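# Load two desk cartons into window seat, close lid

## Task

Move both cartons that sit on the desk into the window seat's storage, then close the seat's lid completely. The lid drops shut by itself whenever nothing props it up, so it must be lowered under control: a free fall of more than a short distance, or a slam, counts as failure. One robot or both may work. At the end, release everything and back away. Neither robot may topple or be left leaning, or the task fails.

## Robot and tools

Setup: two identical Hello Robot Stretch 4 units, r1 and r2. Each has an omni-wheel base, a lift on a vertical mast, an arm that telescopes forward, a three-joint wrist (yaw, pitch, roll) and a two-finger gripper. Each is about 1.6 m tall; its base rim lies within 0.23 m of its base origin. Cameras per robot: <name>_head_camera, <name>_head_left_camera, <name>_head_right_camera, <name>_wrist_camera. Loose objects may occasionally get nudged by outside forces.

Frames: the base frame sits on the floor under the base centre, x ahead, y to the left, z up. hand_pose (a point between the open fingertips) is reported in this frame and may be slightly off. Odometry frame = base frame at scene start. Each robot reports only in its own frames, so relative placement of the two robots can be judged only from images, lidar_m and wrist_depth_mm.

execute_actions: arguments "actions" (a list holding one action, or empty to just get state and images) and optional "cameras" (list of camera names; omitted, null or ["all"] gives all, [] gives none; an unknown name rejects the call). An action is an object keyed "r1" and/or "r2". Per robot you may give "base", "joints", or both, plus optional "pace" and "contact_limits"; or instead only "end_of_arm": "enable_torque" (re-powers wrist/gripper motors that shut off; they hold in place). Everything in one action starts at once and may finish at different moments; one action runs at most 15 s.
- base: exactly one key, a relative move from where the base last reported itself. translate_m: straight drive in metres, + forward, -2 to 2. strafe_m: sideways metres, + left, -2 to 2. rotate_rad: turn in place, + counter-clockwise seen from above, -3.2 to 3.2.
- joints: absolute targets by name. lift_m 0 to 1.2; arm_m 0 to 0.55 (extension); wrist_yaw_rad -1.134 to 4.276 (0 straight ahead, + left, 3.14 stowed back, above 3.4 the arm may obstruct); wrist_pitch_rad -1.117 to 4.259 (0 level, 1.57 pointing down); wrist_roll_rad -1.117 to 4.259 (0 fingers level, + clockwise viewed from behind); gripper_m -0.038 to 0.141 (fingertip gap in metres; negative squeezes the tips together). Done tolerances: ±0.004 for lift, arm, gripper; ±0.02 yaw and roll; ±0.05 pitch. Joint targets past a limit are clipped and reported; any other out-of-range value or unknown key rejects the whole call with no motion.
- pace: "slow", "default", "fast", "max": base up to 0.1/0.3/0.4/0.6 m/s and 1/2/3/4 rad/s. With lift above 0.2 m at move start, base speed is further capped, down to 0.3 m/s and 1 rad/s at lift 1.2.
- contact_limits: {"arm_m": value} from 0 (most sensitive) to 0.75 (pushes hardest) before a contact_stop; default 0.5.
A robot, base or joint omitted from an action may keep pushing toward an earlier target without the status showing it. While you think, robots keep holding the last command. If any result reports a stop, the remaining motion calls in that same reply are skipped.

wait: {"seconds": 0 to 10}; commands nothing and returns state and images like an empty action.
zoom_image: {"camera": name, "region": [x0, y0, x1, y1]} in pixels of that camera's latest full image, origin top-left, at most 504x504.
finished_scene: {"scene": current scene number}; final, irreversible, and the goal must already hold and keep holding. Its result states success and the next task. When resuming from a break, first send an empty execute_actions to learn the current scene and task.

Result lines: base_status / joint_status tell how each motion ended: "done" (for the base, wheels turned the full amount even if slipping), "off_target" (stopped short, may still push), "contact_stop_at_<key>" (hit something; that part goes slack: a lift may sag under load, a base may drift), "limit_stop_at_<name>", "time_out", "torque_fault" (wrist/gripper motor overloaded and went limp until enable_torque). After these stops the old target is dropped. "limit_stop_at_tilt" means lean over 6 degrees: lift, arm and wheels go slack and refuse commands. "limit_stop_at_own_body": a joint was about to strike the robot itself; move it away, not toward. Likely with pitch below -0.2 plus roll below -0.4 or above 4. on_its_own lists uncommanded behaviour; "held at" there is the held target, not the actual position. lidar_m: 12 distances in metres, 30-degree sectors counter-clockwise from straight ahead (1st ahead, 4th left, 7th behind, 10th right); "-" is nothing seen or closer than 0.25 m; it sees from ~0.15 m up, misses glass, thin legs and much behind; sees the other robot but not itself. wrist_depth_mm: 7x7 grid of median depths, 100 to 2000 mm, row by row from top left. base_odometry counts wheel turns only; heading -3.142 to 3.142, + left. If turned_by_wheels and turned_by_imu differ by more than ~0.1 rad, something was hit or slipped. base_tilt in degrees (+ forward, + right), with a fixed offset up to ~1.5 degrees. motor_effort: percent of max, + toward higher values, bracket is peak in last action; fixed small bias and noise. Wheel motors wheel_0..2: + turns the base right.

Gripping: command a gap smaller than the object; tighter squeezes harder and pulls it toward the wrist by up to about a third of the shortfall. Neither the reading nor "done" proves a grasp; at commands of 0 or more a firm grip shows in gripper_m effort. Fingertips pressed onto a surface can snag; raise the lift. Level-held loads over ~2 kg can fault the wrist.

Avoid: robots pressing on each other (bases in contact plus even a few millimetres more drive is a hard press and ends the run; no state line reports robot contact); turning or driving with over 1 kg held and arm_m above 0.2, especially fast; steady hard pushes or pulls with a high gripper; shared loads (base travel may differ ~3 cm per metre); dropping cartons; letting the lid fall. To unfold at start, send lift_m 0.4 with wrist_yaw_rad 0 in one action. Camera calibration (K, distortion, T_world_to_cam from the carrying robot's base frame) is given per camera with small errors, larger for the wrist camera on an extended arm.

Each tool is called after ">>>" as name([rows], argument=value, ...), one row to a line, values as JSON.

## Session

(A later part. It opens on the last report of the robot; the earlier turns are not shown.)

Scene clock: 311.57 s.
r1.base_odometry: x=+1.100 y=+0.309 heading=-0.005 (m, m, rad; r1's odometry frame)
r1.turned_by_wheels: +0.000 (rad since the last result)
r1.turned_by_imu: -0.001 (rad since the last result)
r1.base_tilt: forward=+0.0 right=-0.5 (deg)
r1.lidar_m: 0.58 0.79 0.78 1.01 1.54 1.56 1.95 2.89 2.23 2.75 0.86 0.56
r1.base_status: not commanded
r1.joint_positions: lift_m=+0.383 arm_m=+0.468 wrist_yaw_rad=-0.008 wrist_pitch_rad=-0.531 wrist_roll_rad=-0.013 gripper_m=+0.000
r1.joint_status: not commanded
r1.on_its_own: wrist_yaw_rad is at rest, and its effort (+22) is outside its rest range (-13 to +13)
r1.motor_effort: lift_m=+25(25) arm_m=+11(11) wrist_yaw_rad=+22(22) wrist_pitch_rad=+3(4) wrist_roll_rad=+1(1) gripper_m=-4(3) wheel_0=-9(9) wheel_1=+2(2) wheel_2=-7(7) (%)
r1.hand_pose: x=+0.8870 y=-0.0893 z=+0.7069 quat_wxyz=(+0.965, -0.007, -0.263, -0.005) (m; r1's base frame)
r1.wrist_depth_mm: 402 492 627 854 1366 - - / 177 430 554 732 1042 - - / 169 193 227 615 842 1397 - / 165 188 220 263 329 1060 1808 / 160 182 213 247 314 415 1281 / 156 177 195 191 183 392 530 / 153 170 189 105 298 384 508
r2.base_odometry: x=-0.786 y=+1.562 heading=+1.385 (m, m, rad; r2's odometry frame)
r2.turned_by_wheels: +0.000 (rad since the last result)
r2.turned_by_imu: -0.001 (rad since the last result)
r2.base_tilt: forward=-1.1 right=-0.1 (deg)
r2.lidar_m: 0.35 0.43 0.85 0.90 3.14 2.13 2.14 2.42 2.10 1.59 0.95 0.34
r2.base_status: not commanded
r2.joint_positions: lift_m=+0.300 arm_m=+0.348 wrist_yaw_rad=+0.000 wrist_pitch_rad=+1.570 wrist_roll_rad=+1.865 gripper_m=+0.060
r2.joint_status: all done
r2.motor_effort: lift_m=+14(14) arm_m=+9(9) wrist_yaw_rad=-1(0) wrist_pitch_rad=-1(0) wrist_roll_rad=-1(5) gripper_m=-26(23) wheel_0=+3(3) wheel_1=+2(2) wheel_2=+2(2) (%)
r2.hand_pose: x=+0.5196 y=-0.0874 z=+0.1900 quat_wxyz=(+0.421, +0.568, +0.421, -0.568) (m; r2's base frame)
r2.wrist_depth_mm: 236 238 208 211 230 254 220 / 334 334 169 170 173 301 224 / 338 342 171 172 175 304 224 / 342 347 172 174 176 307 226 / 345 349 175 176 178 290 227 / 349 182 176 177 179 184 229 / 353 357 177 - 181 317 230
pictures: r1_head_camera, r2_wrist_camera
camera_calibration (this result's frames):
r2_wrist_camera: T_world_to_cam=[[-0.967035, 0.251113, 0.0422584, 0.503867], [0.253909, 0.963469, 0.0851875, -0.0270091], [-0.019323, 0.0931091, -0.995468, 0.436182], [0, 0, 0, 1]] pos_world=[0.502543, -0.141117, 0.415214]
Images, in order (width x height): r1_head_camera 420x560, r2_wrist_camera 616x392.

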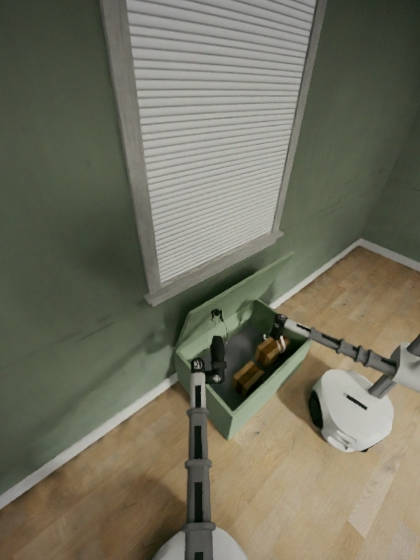

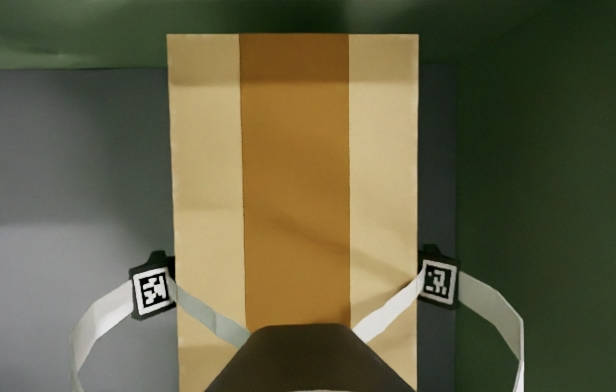

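>>> execute_actions([
  {"r2": {"joints": {"lift_m": 0.252}, "pace": "slow"}},
], cameras=[])

>>> execute_actions([
  {"r2": {"joints": {"gripper_m": 0.141}}},
], cameras=["r2_wrist_camera"])

>>> execute_actions([
  {"r2": {"joints": {"lift_m": 0.53}, "pace": "fast"}},
], cameras=["r2_wrist_camera", "r1_head_camera"])

Scene clock: 318.27 s.
r1.base_odometry: x=+1.100 y=+0.309 heading=-0.005 (m, m, rad; r1's odometry frame)
r1.turned_by_wheels: +0.000 (rad since the last result)
r1.turned_by_imu: -0.001 (rad since the last result)
r1.base_tilt: forward=-0.1 right=-0.5 (deg)
r1.lidar_m: 0.58 0.80 0.80 1.02 1.53 1.56 1.96 2.89 2.23 2.75 0.87 0.57
r1.base_status: not commanded
r1.joint_positions: lift_m=+0.383 arm_m=+0.468 wrist_yaw_rad=-0.008 wrist_pitch_rad=-0.531 wrist_roll_rad=-0.013 gripper_m=+0.000
r1.joint_status: not commanded
r1.on_its_own: wrist_yaw_rad is at rest, and its effort (+23) is outside its rest range (-13 to +13)
r1.motor_effort: lift_m=+26(25) arm_m=+11(11) wrist_yaw_rad=+23(22) wrist_pitch_rad=+3(3) wrist_roll_rad=+1(1) gripper_m=-5(6) wheel_0=-9(9) wheel_1=+2(2) wheel_2=-7(7) (%)
r1.hand_pose: x=+0.8870 y=-0.0893 z=+0.7069 quat_wxyz=(+0.965, -0.007, -0.263, -0.005) (m; r1's base frame)
r1.wrist_depth_mm: 404 492 627 854 1397 - - / 177 430 554 723 1025 - - / 169 193 227 609 854 1397 - / 165 187 220 264 330 1042 1863 / 160 182 213 248 312 415 1281 / 156 177 195 191 182 392 535 / 153 170 190 106 297 384 508
r2.base_odometry: x=-0.786 y=+1.562 heading=+1.385 (m, m, rad; r2's odometry frame)
r2.turned_by_wheels: +0.000 (rad since the last result)
r2.turned_by_imu: -0.001 (rad since the last result)
r2.base_tilt: forward=-1.1 right=-0.1 (deg)
r2.lidar_m: 0.35 0.43 0.86 0.90 3.14 2.12 2.14 2.40 2.12 1.59 0.96 0.34
r2.base_status: not commanded
r2.joint_positions: lift_m=+0.252 arm_m=+0.348 wrist_yaw_rad=+0.000 wrist_pitch_rad=+1.570 wrist_roll_rad=+1.865 gripper_m=+0.060
r2.joint_status: all done
r2.motor_effort: lift_m=+13(14) arm_m=+9(9) wrist_yaw_rad=+0(0) wrist_pitch_rad=-1(0) wrist_roll_rad=-2(2) gripper_m=-25(18) wheel_0=+3(3) wheel_1=+2(3) wheel_2=+2(2) (%)
r2.hand_pose: x=+0.5196 y=-0.0874 z=+0.1421 quat_wxyz=(+0.421, +0.568, +0.421, -0.568) (m; r2's base frame)
r2.wrist_depth_mm: 236 237 208 211 230 255 220 / 289 289 169 170 173 297 223 / 291 293 171 172 174 301 224 / 296 297 173 174 176 306 225 / 300 301 174 176 178 290 227 / 303 182 175 177 179 183 229 / 306 309 177 - 182 319 231
pictures: none
No camera images: the call's "cameras" was empty. Leave "cameras" out to get every camera's image.

Scene clock: 320.10 s.
r1.base_odometry: x=+1.100 y=+0.309 heading=-0.005 (m, m, rad; r1's odometry frame)
r1.turned_by_wheels: +0.000 (rad since the last result)
r1.turned_by_imu: +0.000 (rad since the last result)
r1.base_tilt: forward=+0.0 right=-0.4 (deg)
r1.lidar_m: 0.59 0.80 0.80 1.01 1.54 1.55 1.95 2.91 2.23 2.77 0.86 0.56
r1.base_status: not commanded
r1.joint_positions: lift_m=+0.383 arm_m=+0.468 wrist_yaw_rad=-0.008 wrist_pitch_rad=-0.531 wrist_roll_rad=-0.013 gripper_m=+0.000
r1.joint_status: not commanded
r1.on_its_own: wrist_yaw_rad is at rest, and its effort (+22) is outside its rest range (-13 to +13)
r1.motor_effort: lift_m=+25(25) arm_m=+11(11) wrist_yaw_rad=+22(23) wrist_pitch_rad=+3(4) wrist_roll_rad=+1(1) gripper_m=-5(4) wheel_0=-9(9) wheel_1=+2(2) wheel_2=-7(6) (%)
r1.hand_pose: x=+0.8870 y=-0.0893 z=+0.7069 quat_wxyz=(+0.965, -0.007, -0.263, -0.005) (m; r1's base frame)
r1.wrist_depth_mm: 402 488 627 854 1430 - - / 177 430 554 732 1042 - - / 169 193 227 609 842 1366 - / 165 187 220 264 330 1042 1863 / 161 182 213 247 314 415 1255 / 156 177 195 191 182 394 535 / 153 171 190 105 298 384 508
r2.base_odometry: x=-0.786 y=+1.562 heading=+1.385 (m, m, rad; r2's odometry frame)
r2.turned_by_wheels: +0.000 (rad since the last result)
r2.turned_by_imu: +0.000 (rad since the last result)
r2.base_tilt: forward=-1.0 right=-0.1 (deg)
r2.lidar_m: 0.36 0.42 0.85 0.88 3.16 2.13 2.14 2.43 2.13 1.58 0.95 0.35
r2.base_status: not commanded
r2.joint_positions: lift_m=+0.252 arm_m=+0.348 wrist_yaw_rad=+0.000 wrist_pitch_rad=+1.571 wrist_roll_rad=+1.865 gripper_m=+0.141
r2.joint_status: all done
r2.motor_effort: lift_m=+13(13) arm_m=+9(9) wrist_yaw_rad=+1(1) wrist_pitch_rad=-2(4) wrist_roll_rad=-1(3) gripper_m=+0(22) wheel_0=+3(3) wheel_1=+2(2) wheel_2=+2(2) (%)
r2.hand_pose: x=+0.5194 y=-0.0874 z=+0.1421 quat_wxyz=(+0.421, +0.568, +0.421, -0.568) (m; r2's base frame)
r2.wrist_depth_mm: 236 239 224 227 232 254 220 / 287 290 178 179 181 300 223 / 291 294 180 182 183 304 224 / 297 300 183 183 186 307 226 / 300 300 185 186 189 273 228 / 303 304 187 166 191 276 229 / 309 310 190 - 195 319 232
pictures: r2_wrist_camera
camera_calibration (this result's frames):
r2_wrist_camera: T_world_to_cam=[[-0.966947, 0.25134, 0.0429157, 0.505564], [0.254193, 0.96341, 0.0850148, -0.0229952], [-0.0199778, 0.0931137, -0.995455, 0.388763], [0, 0, 0, 1]] pos_world=[0.502465, -0.141114, 0.367255]
Images, in order (width x height): r2_wrist_camera 616x392.

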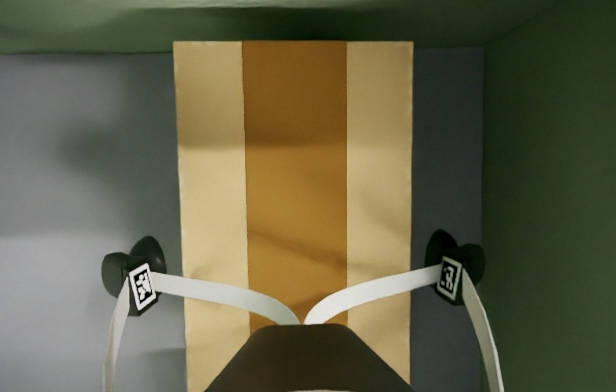

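Scene clock: 321.87 s.
r1.base_odometry: x=+1.100 y=+0.309 heading=-0.005 (m, m, rad; r1's odometry frame)
r1.turned_by_wheels: +0.000 (rad since the last result)
r1.turned_by_imu: +0.000 (rad since the last result)
r1.base_tilt: forward=-0.1 right=-0.3 (deg)
r1.lidar_m: 0.59 0.78 0.81 1.01 1.54 1.56 1.95 2.89 2.25 2.75 0.85 0.56
r1.base_status: not commanded
r1.joint_positions: lift_m=+0.383 arm_m=+0.468 wrist_yaw_rad=-0.008 wrist_pitch_rad=-0.531 wrist_roll_rad=-0.013 gripper_m=+0.000
r1.joint_status: not commanded
r1.on_its_own: wrist_yaw_rad is at rest, and its effort (+23) is outside its rest range (-13 to +13)
r1.motor_effort: lift_m=+25(25) arm_m=+11(11) wrist_yaw_rad=+23(23) wrist_pitch_rad=+3(5) wrist_roll_rad=+1(1) gripper_m=-7(3) wheel_0=-9(9) wheel_1=+2(2) wheel_2=-7(7) (%)
r1.hand_pose: x=+0.8870 y=-0.0893 z=+0.7069 quat_wxyz=(+0.965, -0.007, -0.263, -0.005) (m; r1's base frame)
r1.wrist_depth_mm: 402 492 627 854 1366 - - / 177 430 554 715 1042 - - / 169 192 227 615 842 1397 - / 165 188 220 264 330 1060 1863 / 161 183 213 247 314 415 1281 / 156 177 195 191 182 392 535 / 154 170 190 106 298 384 508
r2.base_odometry: x=-0.786 y=+1.562 heading=+1.385 (m, m, rad; r2's odometry frame)
r2.turned_by_wheels: +0.000 (rad since the last result)
r2.turned_by_imu: +0.000 (rad since the last result)
r2.base_tilt: forward=-1.1 right=-0.3 (deg)
r2.lidar_m: 0.35 0.43 0.86 0.90 3.14 2.13 2.16 2.40 2.12 1.58 0.97 0.34
r2.base_status: not commanded
r2.joint_positions: lift_m=+0.530 arm_m=+0.348 wrist_yaw_rad=+0.000 wrist_pitch_rad=+1.570 wrist_roll_rad=+1.865 gripper_m=+0.141
r2.joint_status: all done
r2.motor_effort: lift_m=+22(24) arm_m=+9(9) wrist_yaw_rad=+1(0) wrist_pitch_rad=-1(2) wrist_roll_rad=-2(2) gripper_m=+2(1) wheel_0=+3(3) wheel_1=+2(2) wheel_2=+2(2) (%)
r2.hand_pose: x=+0.5195 y=-0.0874 z=+0.4194 quat_wxyz=(+0.421, +0.568, +0.421, -0.568) (m; r2's base frame)
r2.wrist_depth_mm: 287 289 291 297 303 627 640 / 397 404 415 427 436 347 473 / 473 569 569 459 564 351 462 / 469 574 585 466 574 357 480 / 466 580 591 469 585 315 621 / 466 580 597 168 525 336 691 / 462 597 597 - 484 370 691
pictures: r1_head_camera, r2_wrist_camera
camera_calibration (this result's frames):
r2_wrist_camera: T_world_to_cam=[[-0.96696, 0.25134, 0.0426299, 0.493875], [0.254168, 0.96341, 0.0850899, -0.0466115], [-0.0196836, 0.0931137, -0.995461, 0.664662], [0, 0, 0, 1]] pos_world=[0.502487, -0.141114, 0.644557]
Images, in order (width x height): r1_head_camera 420x560, r2_wrist_camera 616x392.

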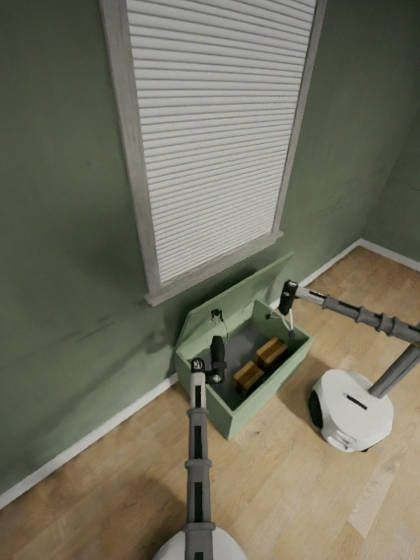

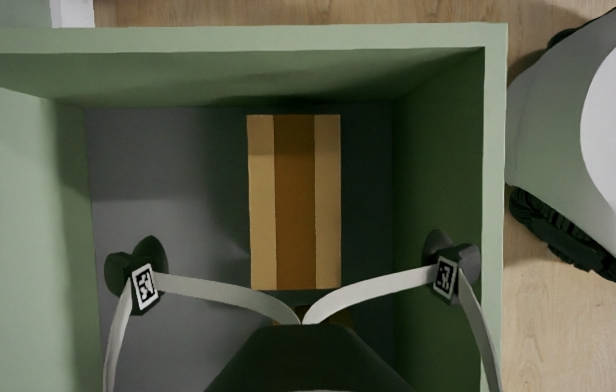

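Both cartons are in. r2 backs away while r1 starts closing slowly.

>>> execute_actions([
  {"r2": {"base": {"translate_m": -0.6}, "joints": {"arm_m": 0.0}, "pace": "fast"}, "r1": {"base": {"strafe_m": -0.04}, "joints": {"lift_m": 0.353, "arm_m": 0.414}, "pace": "slow"}},
], cameras=["r1_head_camera", "r1_wrist_camera", "r2_head_camera"])

Scene clock: 327.63 s.
r1.base_odometry: x=+1.100 y=+0.269 heading=-0.006 (m, m, rad; r1's odometry frame)
r1.turned_by_wheels: -0.001 (rad since the last result)
r1.turned_by_imu: -0.003 (rad since the last result)
r1.base_tilt: forward=-0.2 right=-0.4 (deg)
r1.lidar_m: 0.55 0.81 0.83 1.04 1.57 1.59 1.99 2.87 2.16 1.12 1.15 0.60
r1.base_status: done
r1.joint_positions: lift_m=+0.353 arm_m=+0.415 wrist_yaw_rad=-0.011 wrist_pitch_rad=-0.523 wrist_roll_rad=-0.013 gripper_m=+0.000
r1.joint_status: all done
r1.on_its_own: wrist_yaw_rad is at rest, and its effort (+33) is outside its rest range (-13 to +13); wrist_pitch_rad is at rest, and its effort (-24) is outside its rest range (-23 to +23)
r1.motor_effort: lift_m=+20(25) arm_m=-6(9) wrist_yaw_rad=+33(33) wrist_pitch_rad=-24(23) wrist_roll_rad=+1(1) gripper_m=-6(7) wheel_0=-4(8) wheel_1=-7(9) wheel_2=-5(4) (%)
r1.hand_pose: x=+0.8349 y=-0.0903 z=+0.6752 quat_wxyz=(+0.966, -0.008, -0.258, -0.007) (m; r1's base frame)
r1.wrist_depth_mm: 469 574 732 991 1618 - - / 153 174 661 854 1255 - - / 154 175 203 254 991 1661 - / 155 176 204 241 297 1229 - / 156 177 206 237 298 392 559 / 156 177 197 190 185 399 559 / 156 177 160 105 317 407 778
r2.base_odometry: x=-0.897 y=+0.973 heading=+1.385 (m, m, rad; r2's odometry frame)
r2.turned_by_wheels: +0.000 (rad since the last result)
r2.turned_by_imu: +0.000 (rad since the last result)
r2.base_tilt: forward=-1.1 right=-0.1 (deg)
r2.lidar_m: 0.93 1.08 1.14 2.84 2.68 1.56 1.56 2.19 1.95 1.95 1.60 1.36
r2.base_status: done
r2.joint_positions: lift_m=+0.530 arm_m=+0.002 wrist_yaw_rad=+0.000 wrist_pitch_rad=+1.570 wrist_roll_rad=+1.865 gripper_m=+0.141
r2.joint_status: all done
r2.motor_effort: lift_m=+22(22) arm_m=-9(10) wrist_yaw_rad=+1(1) wrist_pitch_rad=-1(1) wrist_roll_rad=-2(3) gripper_m=+2(1) wheel_0=+0(8) wheel_1=-2(8) wheel_2=-1(13) (%)
r2.hand_pose: x=+0.1727 y=-0.0874 z=+0.4194 quat_wxyz=(+0.421, +0.568, +0.421, -0.568) (m; r2's base frame)
r2.wrist_depth_mm: 615 621 621 634 634 640 647 / 627 627 634 640 436 433 640 / 627 634 640 640 436 433 347 / 640 640 654 436 439 439 442 / 647 640 654 442 439 442 452 / 654 654 668 168 449 452 455 / 668 661 676 - 455 459 699
pictures: r1_head_camera, r1_wrist_camera, r2_head_camera
camera_calibration (this result's frames):
r1_wrist_camera: T_world_to_cam=[[0.0327095, -0.985253, -0.167948, -0.000803597], [0.496649, 0.161846, -0.852728, 0.228053], [0.867335, -0.055519, 0.494618, -0.835864], [0, 0, 0, 1]] pos_world=[0.611738, -0.0841076, 0.607766]
Images, in order (width x height): r1_head_camera 420x560, r1_wrist_camera 616x392, r2_head_camera 420x560.

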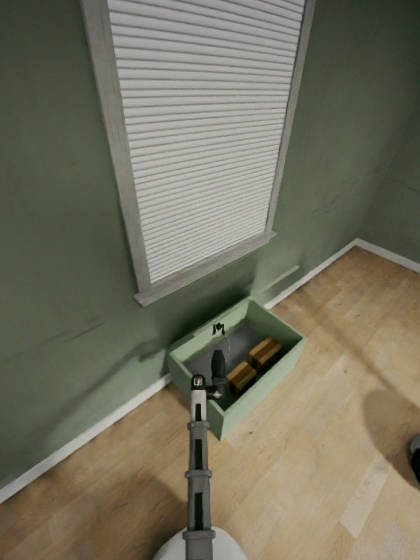

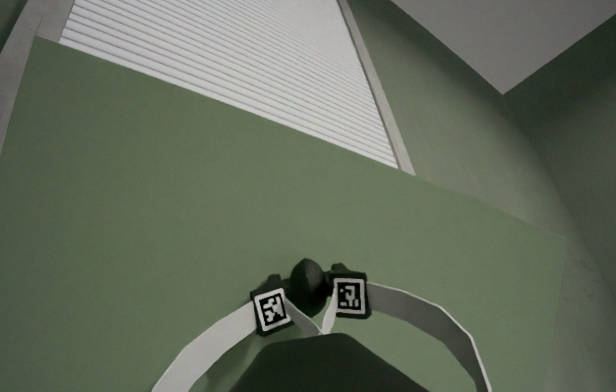

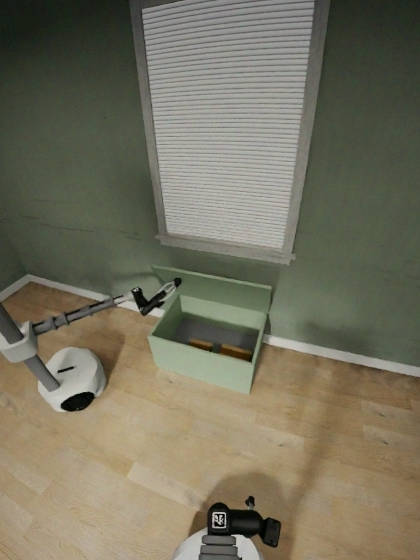

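>>> execute_actions([
  {"r1": {"base": {"strafe_m": -0.048}, "joints": {"lift_m": 0.293, "arm_m": 0.344}, "pace": "slow"}},
], cameras=["r1_wrist_camera"])

>>> execute_actions([
  {"r1": {"base": {"strafe_m": -0.042}, "joints": {"lift_m": 0.20, "arm_m": 0.284}, "pace": "slow"}},
], cameras=["r1_wrist_camera", "r2_head_camera"])

Scene clock: 332.77 s.
r1.base_odometry: x=+1.099 y=+0.221 heading=-0.008 (m, m, rad; r1's odometry frame)
r1.turned_by_wheels: -0.002 (rad since the last result)
r1.turned_by_imu: -0.003 (rad since the last result)
r1.base_tilt: forward=+0.0 right=-0.4 (deg)
r1.lidar_m: 0.55 0.85 0.85 1.08 1.60 1.62 2.05 2.84 2.13 1.08 1.10 0.65
r1.base_status: done
r1.joint_positions: lift_m=+0.293 arm_m=+0.345 wrist_yaw_rad=-0.011 wrist_pitch_rad=-0.514 wrist_roll_rad=-0.013 gripper_m=+0.000
r1.joint_status: all done
r1.on_its_own: wrist_yaw_rad is at rest, and its effort (+33) is outside its rest range (-13 to +13); wrist_pitch_rad is at rest, and its effort (-46) is outside its rest range (-23 to +23)
r1.motor_effort: lift_m=+23(21) arm_m=-6(6) wrist_yaw_rad=+33(35) wrist_pitch_rad=-46(46) wrist_roll_rad=+2(2) gripper_m=-8(4) wheel_0=-5(6) wheel_1=-8(14) wheel_2=-7(8) (%)
r1.hand_pose: x=+0.7662 y=-0.0903 z=+0.6128 quat_wxyz=(+0.967, -0.008, -0.254, -0.007) (m; r1's base frame)
r1.wrist_depth_mm: 564 691 878 1205 1921 - - / 133 156 788 1025 1499 - - / 140 156 178 831 1229 1983 - / 146 163 188 219 263 1464 - / 153 172 198 227 283 366 535 / 160 181 202 190 185 415 1336 / 167 188 160 106 355 466 1229
r2.base_odometry: x=-0.897 y=+0.973 heading=+1.385 (m, m, rad; r2's odometry frame)
r2.turned_by_wheels: +0.000 (rad since the last result)
r2.turned_by_imu: -0.001 (rad since the last result)
r2.base_tilt: forward=-1.0 right=-0.2 (deg)
r2.lidar_m: 0.94 1.11 1.10 2.84 2.67 1.55 1.57 2.20 1.94 1.94 1.59 1.36
r2.base_status: not commanded
r2.joint_positions: lift_m=+0.530 arm_m=+0.002 wrist_yaw_rad=+0.000 wrist_pitch_rad=+1.570 wrist_roll_rad=+1.865 gripper_m=+0.141
r2.joint_status: not commanded
r2.motor_effort: lift_m=+22(22) arm_m=-9(10) wrist_yaw_rad=+2(1) wrist_pitch_rad=-1(1) wrist_roll_rad=-3(1) gripper_m=+0(4) wheel_0=+0(1) wheel_1=-2(2) wheel_2=-1(1) (%)
r2.hand_pose: x=+0.1727 y=-0.0874 z=+0.4194 quat_wxyz=(+0.421, +0.568, +0.421, -0.568) (m; r2's base frame)
r2.wrist_depth_mm: 615 615 621 627 634 640 647 / 621 621 627 640 436 433 654 / 634 634 640 634 433 433 349 / 640 640 647 436 436 442 445 / 640 647 654 442 439 442 452 / 661 654 661 168 452 452 459 / 661 661 668 - 455 459 699
pictures: r1_wrist_camera
camera_calibration (this result's frames):
r1_wrist_camera: T_world_to_cam=[[0.0312576, -0.985282, -0.168055, -0.0078475], [0.489456, 0.161687, -0.856907, 0.217023], [0.871467, -0.0554709, 0.487306, -0.744073], [0, 0, 0, 1]] pos_world=[0.542458, -0.0840962, 0.547241]
Images, in order (width x height): r1_wrist_camera 616x392.

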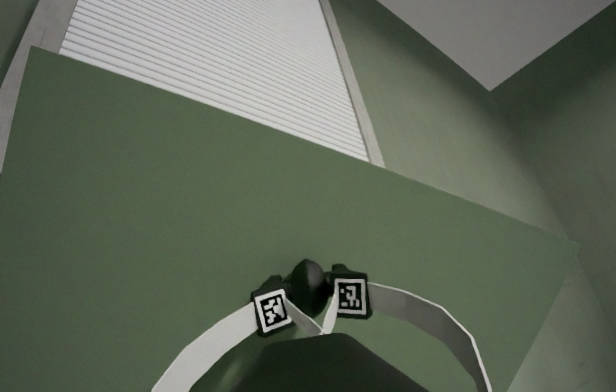

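Scene clock: 334.60 s.
r1.base_odometry: x=+1.099 y=+0.179 heading=-0.009 (m, m, rad; r1's odometry frame)
r1.turned_by_wheels: -0.001 (rad since the last result)
r1.turned_by_imu: -0.001 (rad since the last result)
r1.base_tilt: forward=-0.2 right=-0.4 (deg)
r1.lidar_m: 0.55 0.86 0.90 1.11 1.65 1.66 2.08 2.83 2.10 1.05 1.04 0.70
r1.base_status: done
r1.joint_positions: lift_m=+0.200 arm_m=+0.286 wrist_yaw_rad=-0.007 wrist_pitch_rad=-0.502 wrist_roll_rad=-0.013 gripper_m=+0.000
r1.joint_status: all done
r1.on_its_own: wrist_yaw_rad is at rest, and its effort (+20) is outside its rest range (-13 to +13); wrist_pitch_rad is at rest, and its effort (-81) is outside its rest range (-23 to +23)
r1.motor_effort: lift_m=+25(26) arm_m=-9(9) wrist_yaw_rad=+20(33) wrist_pitch_rad=-81(80) wrist_roll_rad=+2(2) gripper_m=-7(3) wheel_0=-2(3) wheel_1=-6(13) wheel_2=-5(7) (%)
r1.hand_pose: x=+0.7087 y=-0.0892 z=+0.5166 quat_wxyz=(+0.969, -0.007, -0.248, -0.005) (m; r1's base frame)
r1.wrist_depth_mm: 634 768 976 1336 - - - / 122 715 878 1138 1661 - - / 123 136 160 991 1336 - - / 136 150 170 194 240 1661 - / 151 168 193 218 267 338 488 / 169 191 209 194 183 445 1537 / 189 216 161 105 436 654 1397
r2.base_odometry: x=-0.897 y=+0.973 heading=+1.385 (m, m, rad; r2's odometry frame)
r2.turned_by_wheels: +0.000 (rad since the last result)
r2.turned_by_imu: +0.000 (rad since the last result)
r2.base_tilt: forward=-1.2 right=+0.0 (deg)
r2.lidar_m: 0.93 1.07 1.06 2.81 2.67 1.55 1.57 2.21 1.92 1.95 1.60 1.37
r2.base_status: not commanded
r2.joint_positions: lift_m=+0.530 arm_m=+0.002 wrist_yaw_rad=+0.000 wrist_pitch_rad=+1.570 wrist_roll_rad=+1.865 gripper_m=+0.141
r2.joint_status: not commanded
r2.motor_effort: lift_m=+22(22) arm_m=-9(9) wrist_yaw_rad=+0(1) wrist_pitch_rad=-2(1) wrist_roll_rad=-1(2) gripper_m=+1(0) wheel_0=+0(1) wheel_1=-2(2) wheel_2=-1(1) (%)
r2.hand_pose: x=+0.1727 y=-0.0874 z=+0.4194 quat_wxyz=(+0.421, +0.568, +0.421, -0.568) (m; r2's base frame)
r2.wrist_depth_mm: 615 615 621 627 634 640 640 / 621 627 634 634 439 433 647 / 627 634 640 634 433 433 349 / 634 640 647 439 439 442 442 / 647 647 661 442 442 449 452 / 654 661 661 168 449 452 459 / 661 668 676 - 455 455 691
pictures: r1_wrist_camera, r2_head_camera
camera_calibration (this result's frames):
r1_wrist_camera: T_world_to_cam=[[0.0336028, -0.985121, -0.168546, -0.0225325], [0.478393, 0.163921, -0.862711, 0.173565], [0.877503, -0.0516418, 0.476783, -0.645517], [0, 0, 0, 1]] pos_world=[0.484168, -0.0839839, 0.453711]
Images, in order (width x height): r1_wrist_camera 616x392, r2_head_camera 420x560.

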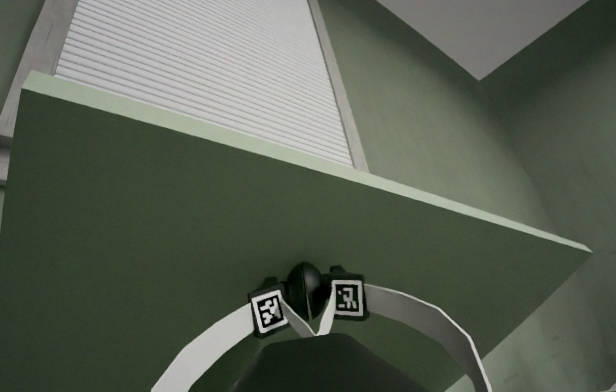

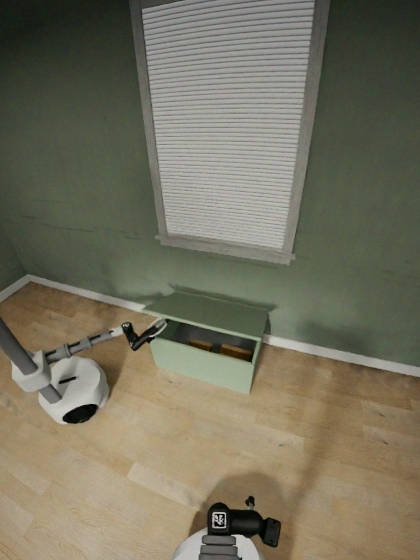

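>>> execute_actions([
  {"r1": {"base": {"strafe_m": -0.05}, "pace": "slow"}},
], cameras=["r1_wrist_camera"])

Scene clock: 351.57 s.
r1.base_odometry: x=+1.098 y=+0.130 heading=-0.009 (m, m, rad; r1's odometry frame)
r1.turned_by_wheels: +0.000 (rad since the last result)
r1.turned_by_imu: +0.000 (rad since the last result)
r1.base_tilt: forward=-0.2 right=-0.4 (deg)
r1.lidar_m: 0.53 0.82 0.93 1.15 1.69 1.71 2.14 2.81 2.06 0.99 1.02 0.73
r1.base_status: done
r1.joint_positions: lift_m=+0.200 arm_m=+0.285 wrist_yaw_rad=+0.001 wrist_pitch_rad=-0.510 wrist_roll_rad=-0.013 gripper_m=+0.000
r1.joint_status: not commanded
r1.on_its_own: wrist_pitch_rad is at rest, and its effort (-56) is outside its rest range (-23 to +23)
r1.motor_effort: lift_m=+25(25) arm_m=-5(9) wrist_yaw_rad=-2(20) wrist_pitch_rad=-56(79) wrist_roll_rad=+3(3) gripper_m=-3(5) wheel_0=+6(12) wheel_1=-4(9) wheel_2=+0(2) (%)
r1.hand_pose: x=+0.7078 y=-0.0872 z=+0.5185 quat_wxyz=(+0.968, -0.006, -0.252, -0.001) (m; r1's base frame)
r1.wrist_depth_mm: 676 820 1025 1336 - - - / 627 750 917 1182 1661 - - / 145 676 831 1025 1397 - - / 139 155 180 236 1182 1708 - / 155 172 196 220 270 362 - / 174 196 205 194 181 442 1537 / 196 219 263 105 430 842 1366
r2.base_odometry: x=-0.897 y=+0.973 heading=+1.385 (m, m, rad; r2's odometry frame)
r2.turned_by_wheels: +0.000 (rad since the last result)
r2.turned_by_imu: -0.001 (rad since the last result)
r2.base_tilt: forward=-1.0 right=-0.2 (deg)
r2.lidar_m: 0.93 1.04 1.01 2.82 2.67 1.56 1.58 2.22 1.94 1.94 1.60 1.38
r2.base_status: not commanded
r2.joint_positions: lift_m=+0.530 arm_m=+0.002 wrist_yaw_rad=+0.000 wrist_pitch_rad=+1.570 wrist_roll_rad=+1.865 gripper_m=+0.141
r2.joint_status: not commanded
r2.motor_effort: lift_m=+22(22) arm_m=-9(9) wrist_yaw_rad=+1(1) wrist_pitch_rad=-1(1) wrist_roll_rad=-4(2) gripper_m=+4(1) wheel_0=+0(1) wheel_1=-2(2) wheel_2=-1(1) (%)
r2.hand_pose: x=+0.1727 y=-0.0874 z=+0.4194 quat_wxyz=(+0.421, +0.568, +0.421, -0.568) (m; r2's base frame)
r2.wrist_depth_mm: 609 615 627 627 634 640 647 / 621 627 627 634 439 433 647 / 634 634 640 640 433 436 349 / 634 640 647 436 436 442 445 / 647 647 654 442 439 449 452 / 647 661 668 169 449 452 455 / 661 668 668 - 455 459 691
pictures: r1_wrist_camera
camera_calibration (this result's frames):
r1_wrist_camera: T_world_to_cam=[[0.0424211, -0.9849, -0.167844, -0.026805], [0.483541, 0.167248, -0.859195, 0.17013], [0.874293, -0.0447112, 0.483335, -0.646016], [0, 0, 0, 1]] pos_world=[0.483679, -0.0837384, 0.453918]
Images, in order (width x height): r1_wrist_camera 616x392.

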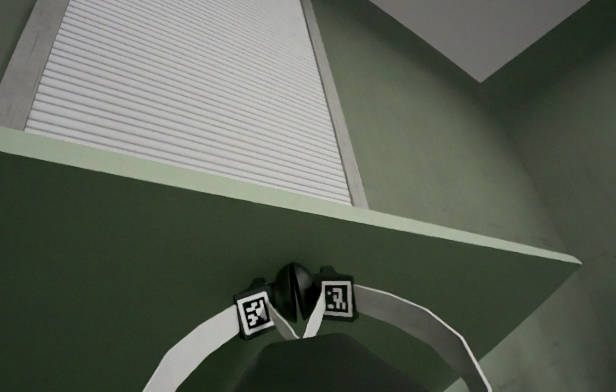

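>>> execute_actions([
  {"r1": {"base": {"strafe_m": -0.07}, "joints": {"lift_m": 0.10}, "pace": "slow"}},
], cameras=["r1_wrist_camera", "r2_head_camera"])

Scene clock: 362.57 s.
r1.base_odometry: x=+1.098 y=+0.060 heading=-0.007 (m, m, rad; r1's odometry frame)
r1.turned_by_wheels: +0.001 (rad since the last result)
r1.turned_by_imu: +0.002 (rad since the last result)
r1.base_tilt: forward=+0.0 right=-0.5 (deg)
r1.lidar_m: 0.54 0.70 0.94 1.20 1.73 1.77 2.20 2.77 2.00 0.93 0.94 0.79
r1.base_status: done
r1.joint_positions: lift_m=+0.100 arm_m=+0.285 wrist_yaw_rad=+0.009 wrist_pitch_rad=-0.508 wrist_roll_rad=-0.013 gripper_m=+0.000
r1.joint_status: all done
r1.on_its_own: wrist_yaw_rad is at rest, and its effort (-27) is outside its rest range (-13 to +13); wrist_pitch_rad is at rest, and its effort (-64) is outside its rest range (-23 to +23)
r1.motor_effort: lift_m=+25(25) arm_m=-4(6) wrist_yaw_rad=-27(27) wrist_pitch_rad=-64(65) wrist_roll_rad=+4(3) gripper_m=-5(6) wheel_0=+16(17) wheel_1=+1(6) wheel_2=+0(1) (%)
r1.hand_pose: x=+0.7086 y=-0.0850 z=+0.4181 quat_wxyz=(+0.968, -0.005, -0.251, +0.003) (m; r1's base frame)
r1.wrist_depth_mm: 732 866 1078 1397 - - - / 683 798 960 1229 1708 - - / 609 707 854 1078 1430 - - / 138 157 768 946 1205 1756 - / 155 170 190 217 266 370 - / 194 216 190 200 281 477 1618 / 244 266 342 106 544 286 347
r2.base_odometry: x=-0.897 y=+0.973 heading=+1.385 (m, m, rad; r2's odometry frame)
r2.turned_by_wheels: +0.000 (rad since the last result)
r2.turned_by_imu: -0.001 (rad since the last result)
r2.base_tilt: forward=-1.1 right=-0.1 (deg)
r2.lidar_m: 0.93 0.98 0.95 2.84 2.68 1.56 1.55 2.21 1.95 1.95 1.60 1.39
r2.base_status: not commanded
r2.joint_positions: lift_m=+0.530 arm_m=+0.002 wrist_yaw_rad=+0.000 wrist_pitch_rad=+1.570 wrist_roll_rad=+1.865 gripper_m=+0.141
r2.joint_status: not commanded
r2.motor_effort: lift_m=+22(22) arm_m=-9(9) wrist_yaw_rad=+1(0) wrist_pitch_rad=-2(1) wrist_roll_rad=-2(2) gripper_m=-2(1) wheel_0=-1(0) wheel_1=-2(2) wheel_2=-1(1) (%)
r2.hand_pose: x=+0.1727 y=-0.0874 z=+0.4194 quat_wxyz=(+0.421, +0.568, +0.421, -0.568) (m; r2's base frame)
r2.wrist_depth_mm: 615 615 621 627 634 647 640 / 621 627 627 634 436 433 647 / 634 634 634 640 430 430 347 / 634 640 654 436 439 442 445 / 647 647 661 442 439 445 452 / 654 647 661 169 449 455 459 / 661 668 676 - 452 459 691
pictures: r1_wrist_camera, r2_head_camera
camera_calibration (this result's frames):
r1_wrist_camera: T_world_to_cam=[[0.0504715, -0.98452, -0.16785, -0.0472446], [0.480559, 0.17127, -0.860075, 0.0859184], [0.875509, -0.0372527, 0.481764, -0.59766], [0, 0, 0, 1]] pos_world=[0.484352, -0.0834929, 0.353897]
Images, in order (width x height): r1_wrist_camera 616x392, r2_head_camera 420x560.

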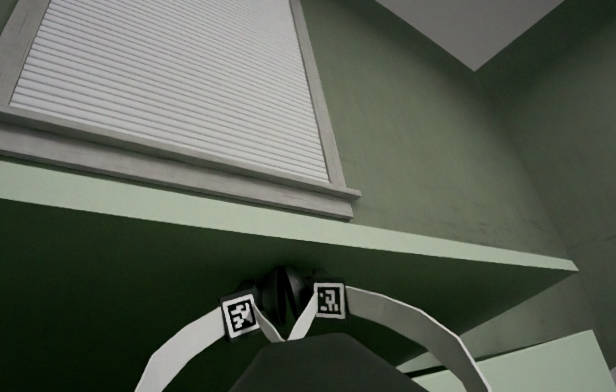

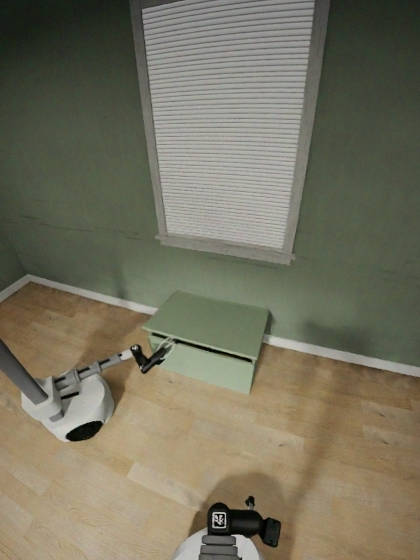

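>>> execute_actions([
  {"r1": {"base": {"strafe_m": -0.044}, "joints": {"lift_m": 0.08}, "pace": "slow"}},
], cameras=["r1_wrist_camera", "r2_head_camera"])

Scene clock: 375.73 s.
r1.base_odometry: x=+1.097 y=+0.016 heading=-0.006 (m, m, rad; r1's odometry frame)
r1.turned_by_wheels: +0.001 (rad since the last result)
r1.turned_by_imu: +0.001 (rad since the last result)
r1.base_tilt: forward=-0.2 right=-0.4 (deg)
r1.lidar_m: 0.56 0.62 0.99 1.24 1.77 1.79 2.24 2.74 1.98 0.88 0.88 0.82
r1.base_status: done
r1.joint_positions: lift_m=+0.080 arm_m=+0.285 wrist_yaw_rad=+0.010 wrist_pitch_rad=-0.506 wrist_roll_rad=-0.013 gripper_m=+0.000
r1.joint_status: all done
r1.on_its_own: wrist_yaw_rad is at rest, and its effort (-29) is outside its rest range (-13 to +13); wrist_pitch_rad is at rest, and its effort (-67) is outside its rest range (-23 to +23)
r1.motor_effort: lift_m=+25(26) arm_m=-5(4) wrist_yaw_rad=-29(29) wrist_pitch_rad=-67(72) wrist_roll_rad=+4(4) gripper_m=-6(6) wheel_0=+14(17) wheel_1=+0(7) wheel_2=+0(0) (%)
r1.hand_pose: x=+0.7089 y=-0.0848 z=+0.3977 quat_wxyz=(+0.968, -0.005, -0.250, +0.003) (m; r1's base frame)
r1.wrist_depth_mm: 768 891 1138 1499 - - - / 707 831 991 1281 1808 - - / 640 732 891 1098 1464 - - / 609 699 820 991 1281 1756 - / 157 175 203 240 310 1397 - / 202 224 202 200 176 496 1708 / 267 300 357 106 264 319 402
r2.base_odometry: x=-0.897 y=+0.973 heading=+1.385 (m, m, rad; r2's odometry frame)
r2.turned_by_wheels: +0.000 (rad since the last result)
r2.turned_by_imu: -0.001 (rad since the last result)
r2.base_tilt: forward=-1.0 right=-0.2 (deg)
r2.lidar_m: 0.91 0.94 0.90 2.84 2.69 1.56 1.58 2.21 1.95 1.94 1.62 1.36
r2.base_status: not commanded
r2.joint_positions: lift_m=+0.530 arm_m=+0.002 wrist_yaw_rad=+0.000 wrist_pitch_rad=+1.570 wrist_roll_rad=+1.865 gripper_m=+0.141
r2.joint_status: not commanded
r2.motor_effort: lift_m=+22(22) arm_m=-9(10) wrist_yaw_rad=+1(1) wrist_pitch_rad=-2(2) wrist_roll_rad=-1(2) gripper_m=-3(2) wheel_0=+0(1) wheel_1=-2(2) wheel_2=-1(1) (%)
r2.hand_pose: x=+0.1727 y=-0.0874 z=+0.4194 quat_wxyz=(+0.421, +0.568, +0.421, -0.568) (m; r2's base frame)
r2.wrist_depth_mm: 615 621 627 621 634 634 640 / 621 621 634 634 436 433 647 / 634 634 647 640 433 433 347 / 634 640 647 436 433 439 449 / 647 640 654 445 439 445 449 / 654 661 661 168 445 455 459 / 661 668 668 - 455 459 699
pictures: r1_wrist_camera, r2_head_camera
camera_calibration (this result's frames):
r1_wrist_camera: T_world_to_cam=[[0.0508419, -0.984499, -0.167861, -0.0507682], [0.479079, 0.171519, -0.860851, 0.0695881], [0.876298, -0.0366511, 0.480373, -0.588029], [0, 0, 0, 1]] pos_world=[0.484532, -0.0834688, 0.333856]
Images, in order (width x height): r1_wrist_camera 616x392, r2_head_camera 420x560.

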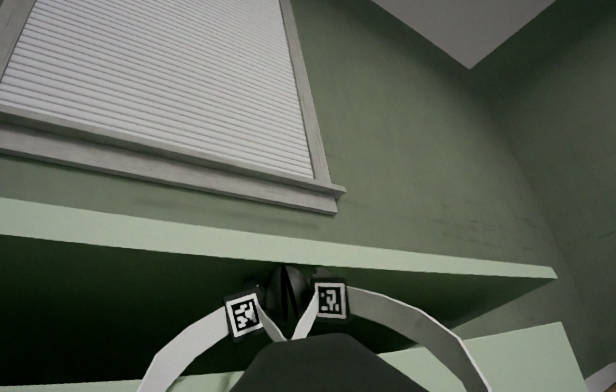

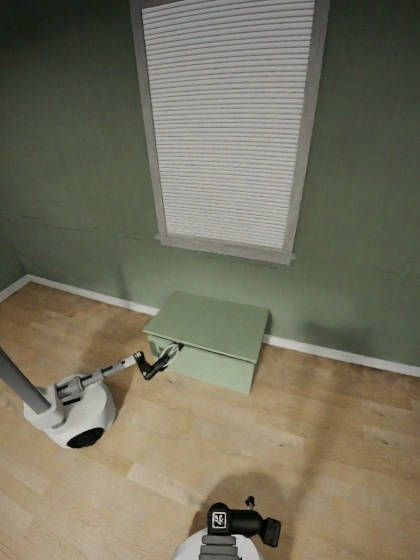

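>>> zoom_image(camera="r1_wrist_camera", region=[180, 210, 420, 392])

>>> zoom_image(camera="r2_head_camera", region=[120, 310, 220, 390])

Region (180, 210, 420, 392) of r1_wrist_camera's 616x392 image, scaled by 2.100; it fills the top 382 rows of this view, and the rest is white.

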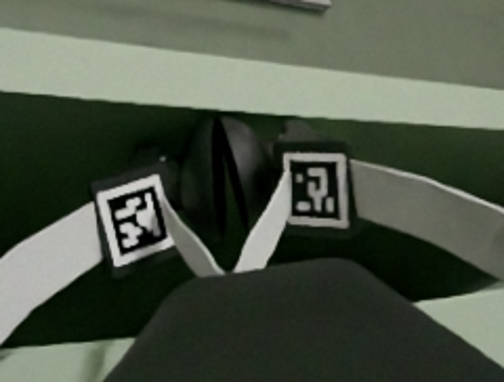

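Region (120, 310, 220, 390) of r2_head_camera's 420x560 image, scaled by 5.040, with more detail than that image has; it fills the top 403 rows of this view, and the rest is white.

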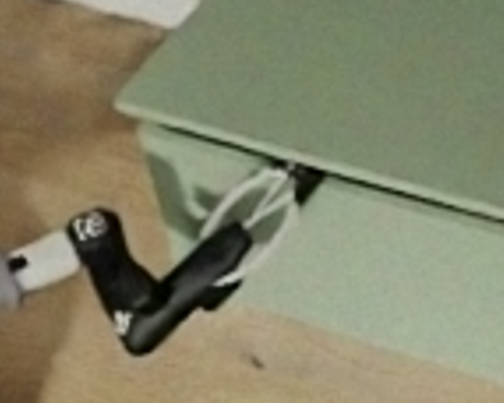

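>>> execute_actions([
  {"r1": {"base": {"strafe_m": -0.016}, "joints": {"lift_m": 0.06}, "pace": "slow"}},
], cameras=["r1_wrist_camera", "r2_head_camera"])

Scene clock: 387.70 s.
r1.base_odometry: x=+1.097 y=+0.001 heading=-0.005 (m, m, rad; r1's odometry frame)
r1.turned_by_wheels: +0.001 (rad since the last result)
r1.turned_by_imu: +0.001 (rad since the last result)
r1.base_tilt: forward=-0.2 right=-0.4 (deg)
r1.lidar_m: 0.54 0.57 1.01 1.25 1.78 1.82 2.27 2.73 1.95 0.87 0.88 0.86
r1.base_status: done
r1.joint_positions: lift_m=+0.060 arm_m=+0.285 wrist_yaw_rad=+0.012 wrist_pitch_rad=-0.506 wrist_roll_rad=-0.014 gripper_m=+0.000
r1.joint_status: all done
r1.on_its_own: wrist_yaw_rad is at rest, and its effort (-34) is outside its rest range (-13 to +13); wrist_pitch_rad is at rest, and its effort (-67) is outside its rest range (-23 to +23)
r1.motor_effort: lift_m=+24(25) arm_m=-4(5) wrist_yaw_rad=-34(34) wrist_pitch_rad=-67(68) wrist_roll_rad=+4(4) gripper_m=-6(5) wheel_0=+16(17) wheel_1=+1(6) wheel_2=+2(3) (%)
r1.hand_pose: x=+0.7090 y=-0.0844 z=+0.3778 quat_wxyz=(+0.968, -0.005, -0.251, +0.004) (m; r1's base frame)
r1.wrist_depth_mm: 768 917 1118 1499 - - - / 715 842 1008 1281 1808 - - / 647 741 891 1118 1499 - - / 615 707 831 991 1281 1808 - / 160 181 209 252 1078 1430 - / 211 234 190 201 256 418 1708 / 148 158 185 106 266 330 418
r2.base_odometry: x=-0.897 y=+0.973 heading=+1.385 (m, m, rad; r2's odometry frame)
r2.turned_by_wheels: +0.000 (rad since the last result)
r2.turned_by_imu: -0.001 (rad since the last result)
r2.base_tilt: forward=-1.1 right=-0.1 (deg)
r2.lidar_m: 0.92 0.90 0.90 2.83 2.67 1.56 1.57 2.20 1.93 1.94 1.61 1.37
r2.base_status: not commanded
r2.joint_positions: lift_m=+0.530 arm_m=+0.002 wrist_yaw_rad=+0.000 wrist_pitch_rad=+1.570 wrist_roll_rad=+1.865 gripper_m=+0.141
r2.joint_status: not commanded
r2.motor_effort: lift_m=+22(22) arm_m=-10(10) wrist_yaw_rad=+0(1) wrist_pitch_rad=+0(2) wrist_roll_rad=-3(3) gripper_m=+0(2) wheel_0=+0(0) wheel_1=-2(2) wheel_2=-1(1) (%)
r2.hand_pose: x=+0.1727 y=-0.0874 z=+0.4194 quat_wxyz=(+0.421, +0.568, +0.421, -0.568) (m; r2's base frame)
r2.wrist_depth_mm: 615 615 615 627 640 640 640 / 621 621 634 627 436 430 647 / 627 634 640 647 433 433 347 / 634 640 640 436 436 439 442 / 647 647 654 442 439 445 452 / 654 654 668 168 445 459 462 / 661 668 676 - 455 459 699
pictures: r1_wrist_camera, r2_head_camera
camera_calibration (this result's frames):
r1_wrist_camera: T_world_to_cam=[[0.0526536, -0.98443, -0.167706, -0.0549844], [0.479004, 0.172256, -0.860746, 0.052395], [0.876232, -0.0350105, 0.480616, -0.578468], [0, 0, 0, 1]] pos_world=[0.48467, -0.083406, 0.313898]
Images, in order (width x height): r1_wrist_camera 616x392, r2_head_camera 420x560.

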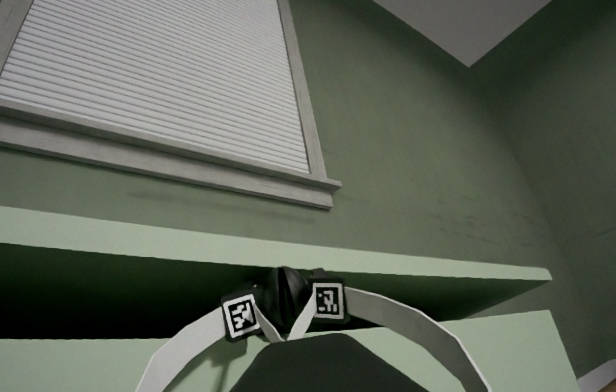

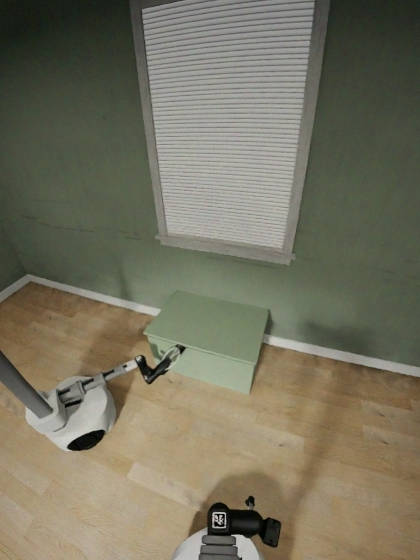

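>>> execute_actions([
  {"r1": {"base": {"strafe_m": -0.008}, "joints": {"lift_m": 0.035}, "pace": "slow"}},
], cameras=["r1_wrist_camera", "r2_head_camera"])

Scene clock: 392.03 s.
r1.base_odometry: x=+1.097 y=-0.007 heading=-0.005 (m, m, rad; r1's odometry frame)
r1.turned_by_wheels: +0.000 (rad since the last result)
r1.turned_by_imu: -0.001 (rad since the last result)
r1.base_tilt: forward=-0.1 right=-0.5 (deg)
r1.lidar_m: 0.57 0.54 1.00 1.26 1.79 1.81 2.27 2.72 1.95 0.87 0.87 0.88
r1.base_status: done
r1.joint_positions: lift_m=+0.035 arm_m=+0.285 wrist_yaw_rad=+0.001 wrist_pitch_rad=-0.507 wrist_roll_rad=-0.014 gripper_m=+0.000
r1.joint_status: all done
r1.on_its_own: wrist_pitch_rad is at rest, and its effort (-66) is outside its rest range (-23 to +23)
r1.motor_effort: lift_m=+25(26) arm_m=-5(5) wrist_yaw_rad=-2(35) wrist_pitch_rad=-66(73) wrist_roll_rad=+6(6) gripper_m=-4(7) wheel_0=+2(19) wheel_1=-4(5) wheel_2=-1(1) (%)
r1.hand_pose: x=+0.7080 y=-0.0872 z=+0.3528 quat_wxyz=(+0.968, -0.007, -0.251, -0.001) (m; r1's base frame)
r1.wrist_depth_mm: 788 917 1160 1537 - - - / 723 854 1042 1336 1863 - - / 668 759 931 1182 1576 - - / 627 723 854 1025 1336 1921 - / 162 185 223 904 1138 1618 - / 163 186 202 201 182 402 1808 / 155 170 194 105 290 362 1576
r2.base_odometry: x=-0.897 y=+0.973 heading=+1.385 (m, m, rad; r2's odometry frame)
r2.turned_by_wheels: +0.000 (rad since the last result)
r2.turned_by_imu: -0.001 (rad since the last result)
r2.base_tilt: forward=-1.0 right=-0.1 (deg)
r2.lidar_m: 0.92 0.94 0.89 2.83 2.67 1.55 1.56 2.21 1.94 1.93 1.60 1.37
r2.base_status: not commanded
r2.joint_positions: lift_m=+0.530 arm_m=+0.002 wrist_yaw_rad=+0.000 wrist_pitch_rad=+1.570 wrist_roll_rad=+1.865 gripper_m=+0.141
r2.joint_status: not commanded
r2.motor_effort: lift_m=+22(22) arm_m=-10(9) wrist_yaw_rad=+0(0) wrist_pitch_rad=-1(2) wrist_roll_rad=-2(2) gripper_m=+1(1) wheel_0=+0(1) wheel_1=-2(2) wheel_2=-1(1) (%)
r2.hand_pose: x=+0.1727 y=-0.0874 z=+0.4194 quat_wxyz=(+0.421, +0.568, +0.421, -0.568) (m; r2's base frame)
r2.wrist_depth_mm: 621 621 621 627 634 640 647 / 621 621 634 634 439 433 647 / 634 634 640 640 433 436 345 / 634 640 647 436 436 442 445 / 647 647 654 445 439 445 449 / 654 654 661 168 449 452 455 / 661 668 676 - 459 459 699
pictures: r1_wrist_camera, r2_head_camera
camera_calibration (this result's frames):
r1_wrist_camera: T_world_to_cam=[[0.0414185, -0.985055, -0.167186, -0.0541878], [0.481234, 0.16631, -0.860671, 0.029735], [0.875613, -0.0448078, 0.48093, -0.566206], [0, 0, 0, 1]] pos_world=[0.483712, -0.0836937, 0.288838]
Images, in order (width x height): r1_wrist_camera 616x392, r2_head_camera 420x560.

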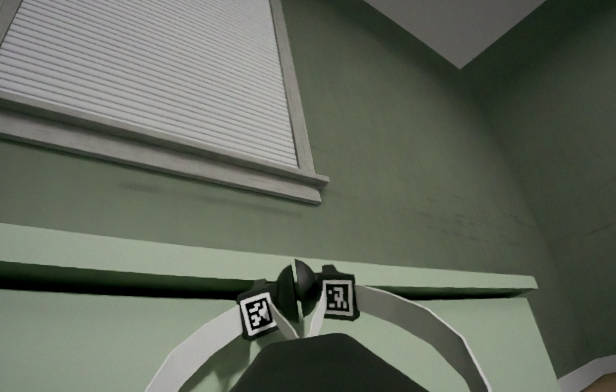

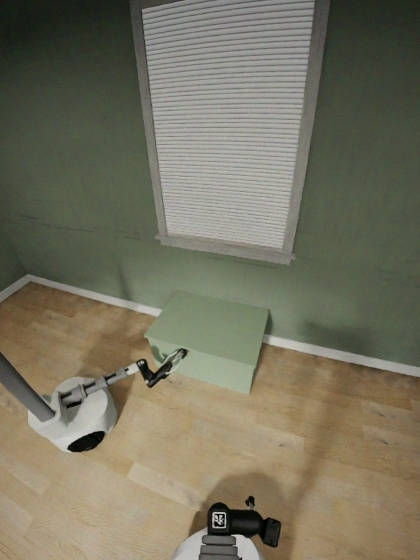

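>>> execute_actions([
  {"r1": {"joints": {"lift_m": 0.0}, "pace": "slow"}},
], cameras=["r1_wrist_camera", "r2_head_camera"])

Scene clock: 395.57 s.
r1.base_odometry: x=+1.097 y=-0.007 heading=-0.005 (m, m, rad; r1's odometry frame)
r1.turned_by_wheels: +0.000 (rad since the last result)
r1.turned_by_imu: -0.001 (rad since the last result)
r1.base_tilt: forward=-0.2 right=-0.5 (deg)
r1.lidar_m: 0.57 0.56 0.99 1.24 1.78 1.81 2.27 2.73 1.95 0.88 0.88 0.88
r1.base_status: not commanded
r1.joint_positions: lift_m=+0.001 arm_m=+0.285 wrist_yaw_rad=+0.000 wrist_pitch_rad=-0.528 wrist_roll_rad=-0.013 gripper_m=+0.000
r1.joint_status: all done
r1.motor_effort: lift_m=+15(23) arm_m=-5(5) wrist_yaw_rad=-1(5) wrist_pitch_rad=-5(67) wrist_roll_rad=+2(6) gripper_m=-6(7) wheel_0=+2(2) wheel_1=-3(4) wheel_2=-1(1) (%)
r1.hand_pose: x=+0.7050 y=-0.0874 z=+0.3242 quat_wxyz=(+0.965, -0.006, -0.261, -0.002) (m; r1's base frame)
r1.wrist_depth_mm: 809 976 1229 1661 - - - / 750 878 1098 1430 - - - / 676 788 960 1205 1661 - - / 634 741 878 1042 1397 1983 - / 172 192 225 273 1138 1618 - / 166 188 204 195 182 404 1808 / 157 173 196 105 291 366 1576
r2.base_odometry: x=-0.897 y=+0.973 heading=+1.385 (m, m, rad; r2's odometry frame)
r2.turned_by_wheels: +0.000 (rad since the last result)
r2.turned_by_imu: -0.001 (rad since the last result)
r2.base_tilt: forward=-1.2 right=-0.1 (deg)
r2.lidar_m: 0.93 0.92 0.88 2.84 2.67 1.56 1.56 2.21 1.94 1.95 1.59 1.38
r2.base_status: not commanded
r2.joint_positions: lift_m=+0.530 arm_m=+0.002 wrist_yaw_rad=+0.000 wrist_pitch_rad=+1.570 wrist_roll_rad=+1.865 gripper_m=+0.141
r2.joint_status: not commanded
r2.motor_effort: lift_m=+22(22) arm_m=-10(10) wrist_yaw_rad=+1(1) wrist_pitch_rad=-2(1) wrist_roll_rad=-2(2) gripper_m=+2(2) wheel_0=+0(0) wheel_1=-2(2) wheel_2=-1(1) (%)
r2.hand_pose: x=+0.1727 y=-0.0874 z=+0.4194 quat_wxyz=(+0.421, +0.568, +0.421, -0.568) (m; r2's base frame)
r2.wrist_depth_mm: 609 621 627 627 634 634 640 / 615 627 634 634 436 427 647 / 627 634 640 634 433 436 347 / 634 640 654 433 439 442 445 / 640 640 654 445 439 442 452 / 654 654 661 168 452 452 459 / 661 668 668 - 455 459 707
pictures: r1_wrist_camera, r2_head_camera
camera_calibration (this result's frames):
r1_wrist_camera: T_world_to_cam=[[0.044962, -0.984847, -0.167494, -0.0613717], [0.499032, 0.167388, -0.850264, -0.00917575], [0.865417, -0.0453552, 0.498996, -0.548553], [0, 0, 0, 1]] pos_world=[0.482065, -0.0837856, 0.255645]
Images, in order (width x height): r1_wrist_camera 616x392, r2_head_camera 420x560.

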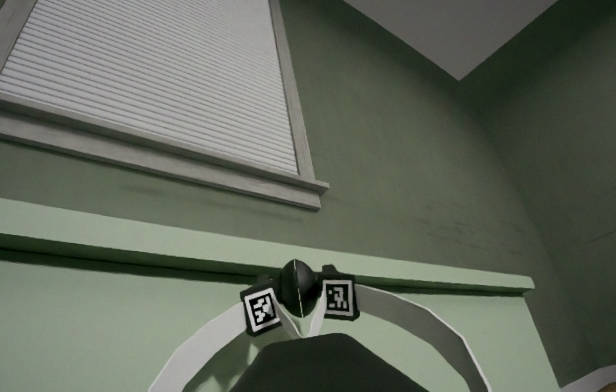

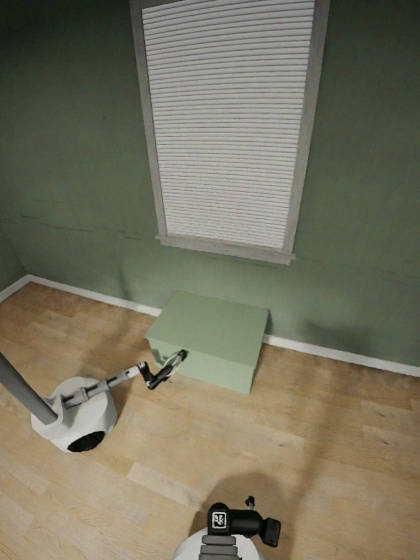

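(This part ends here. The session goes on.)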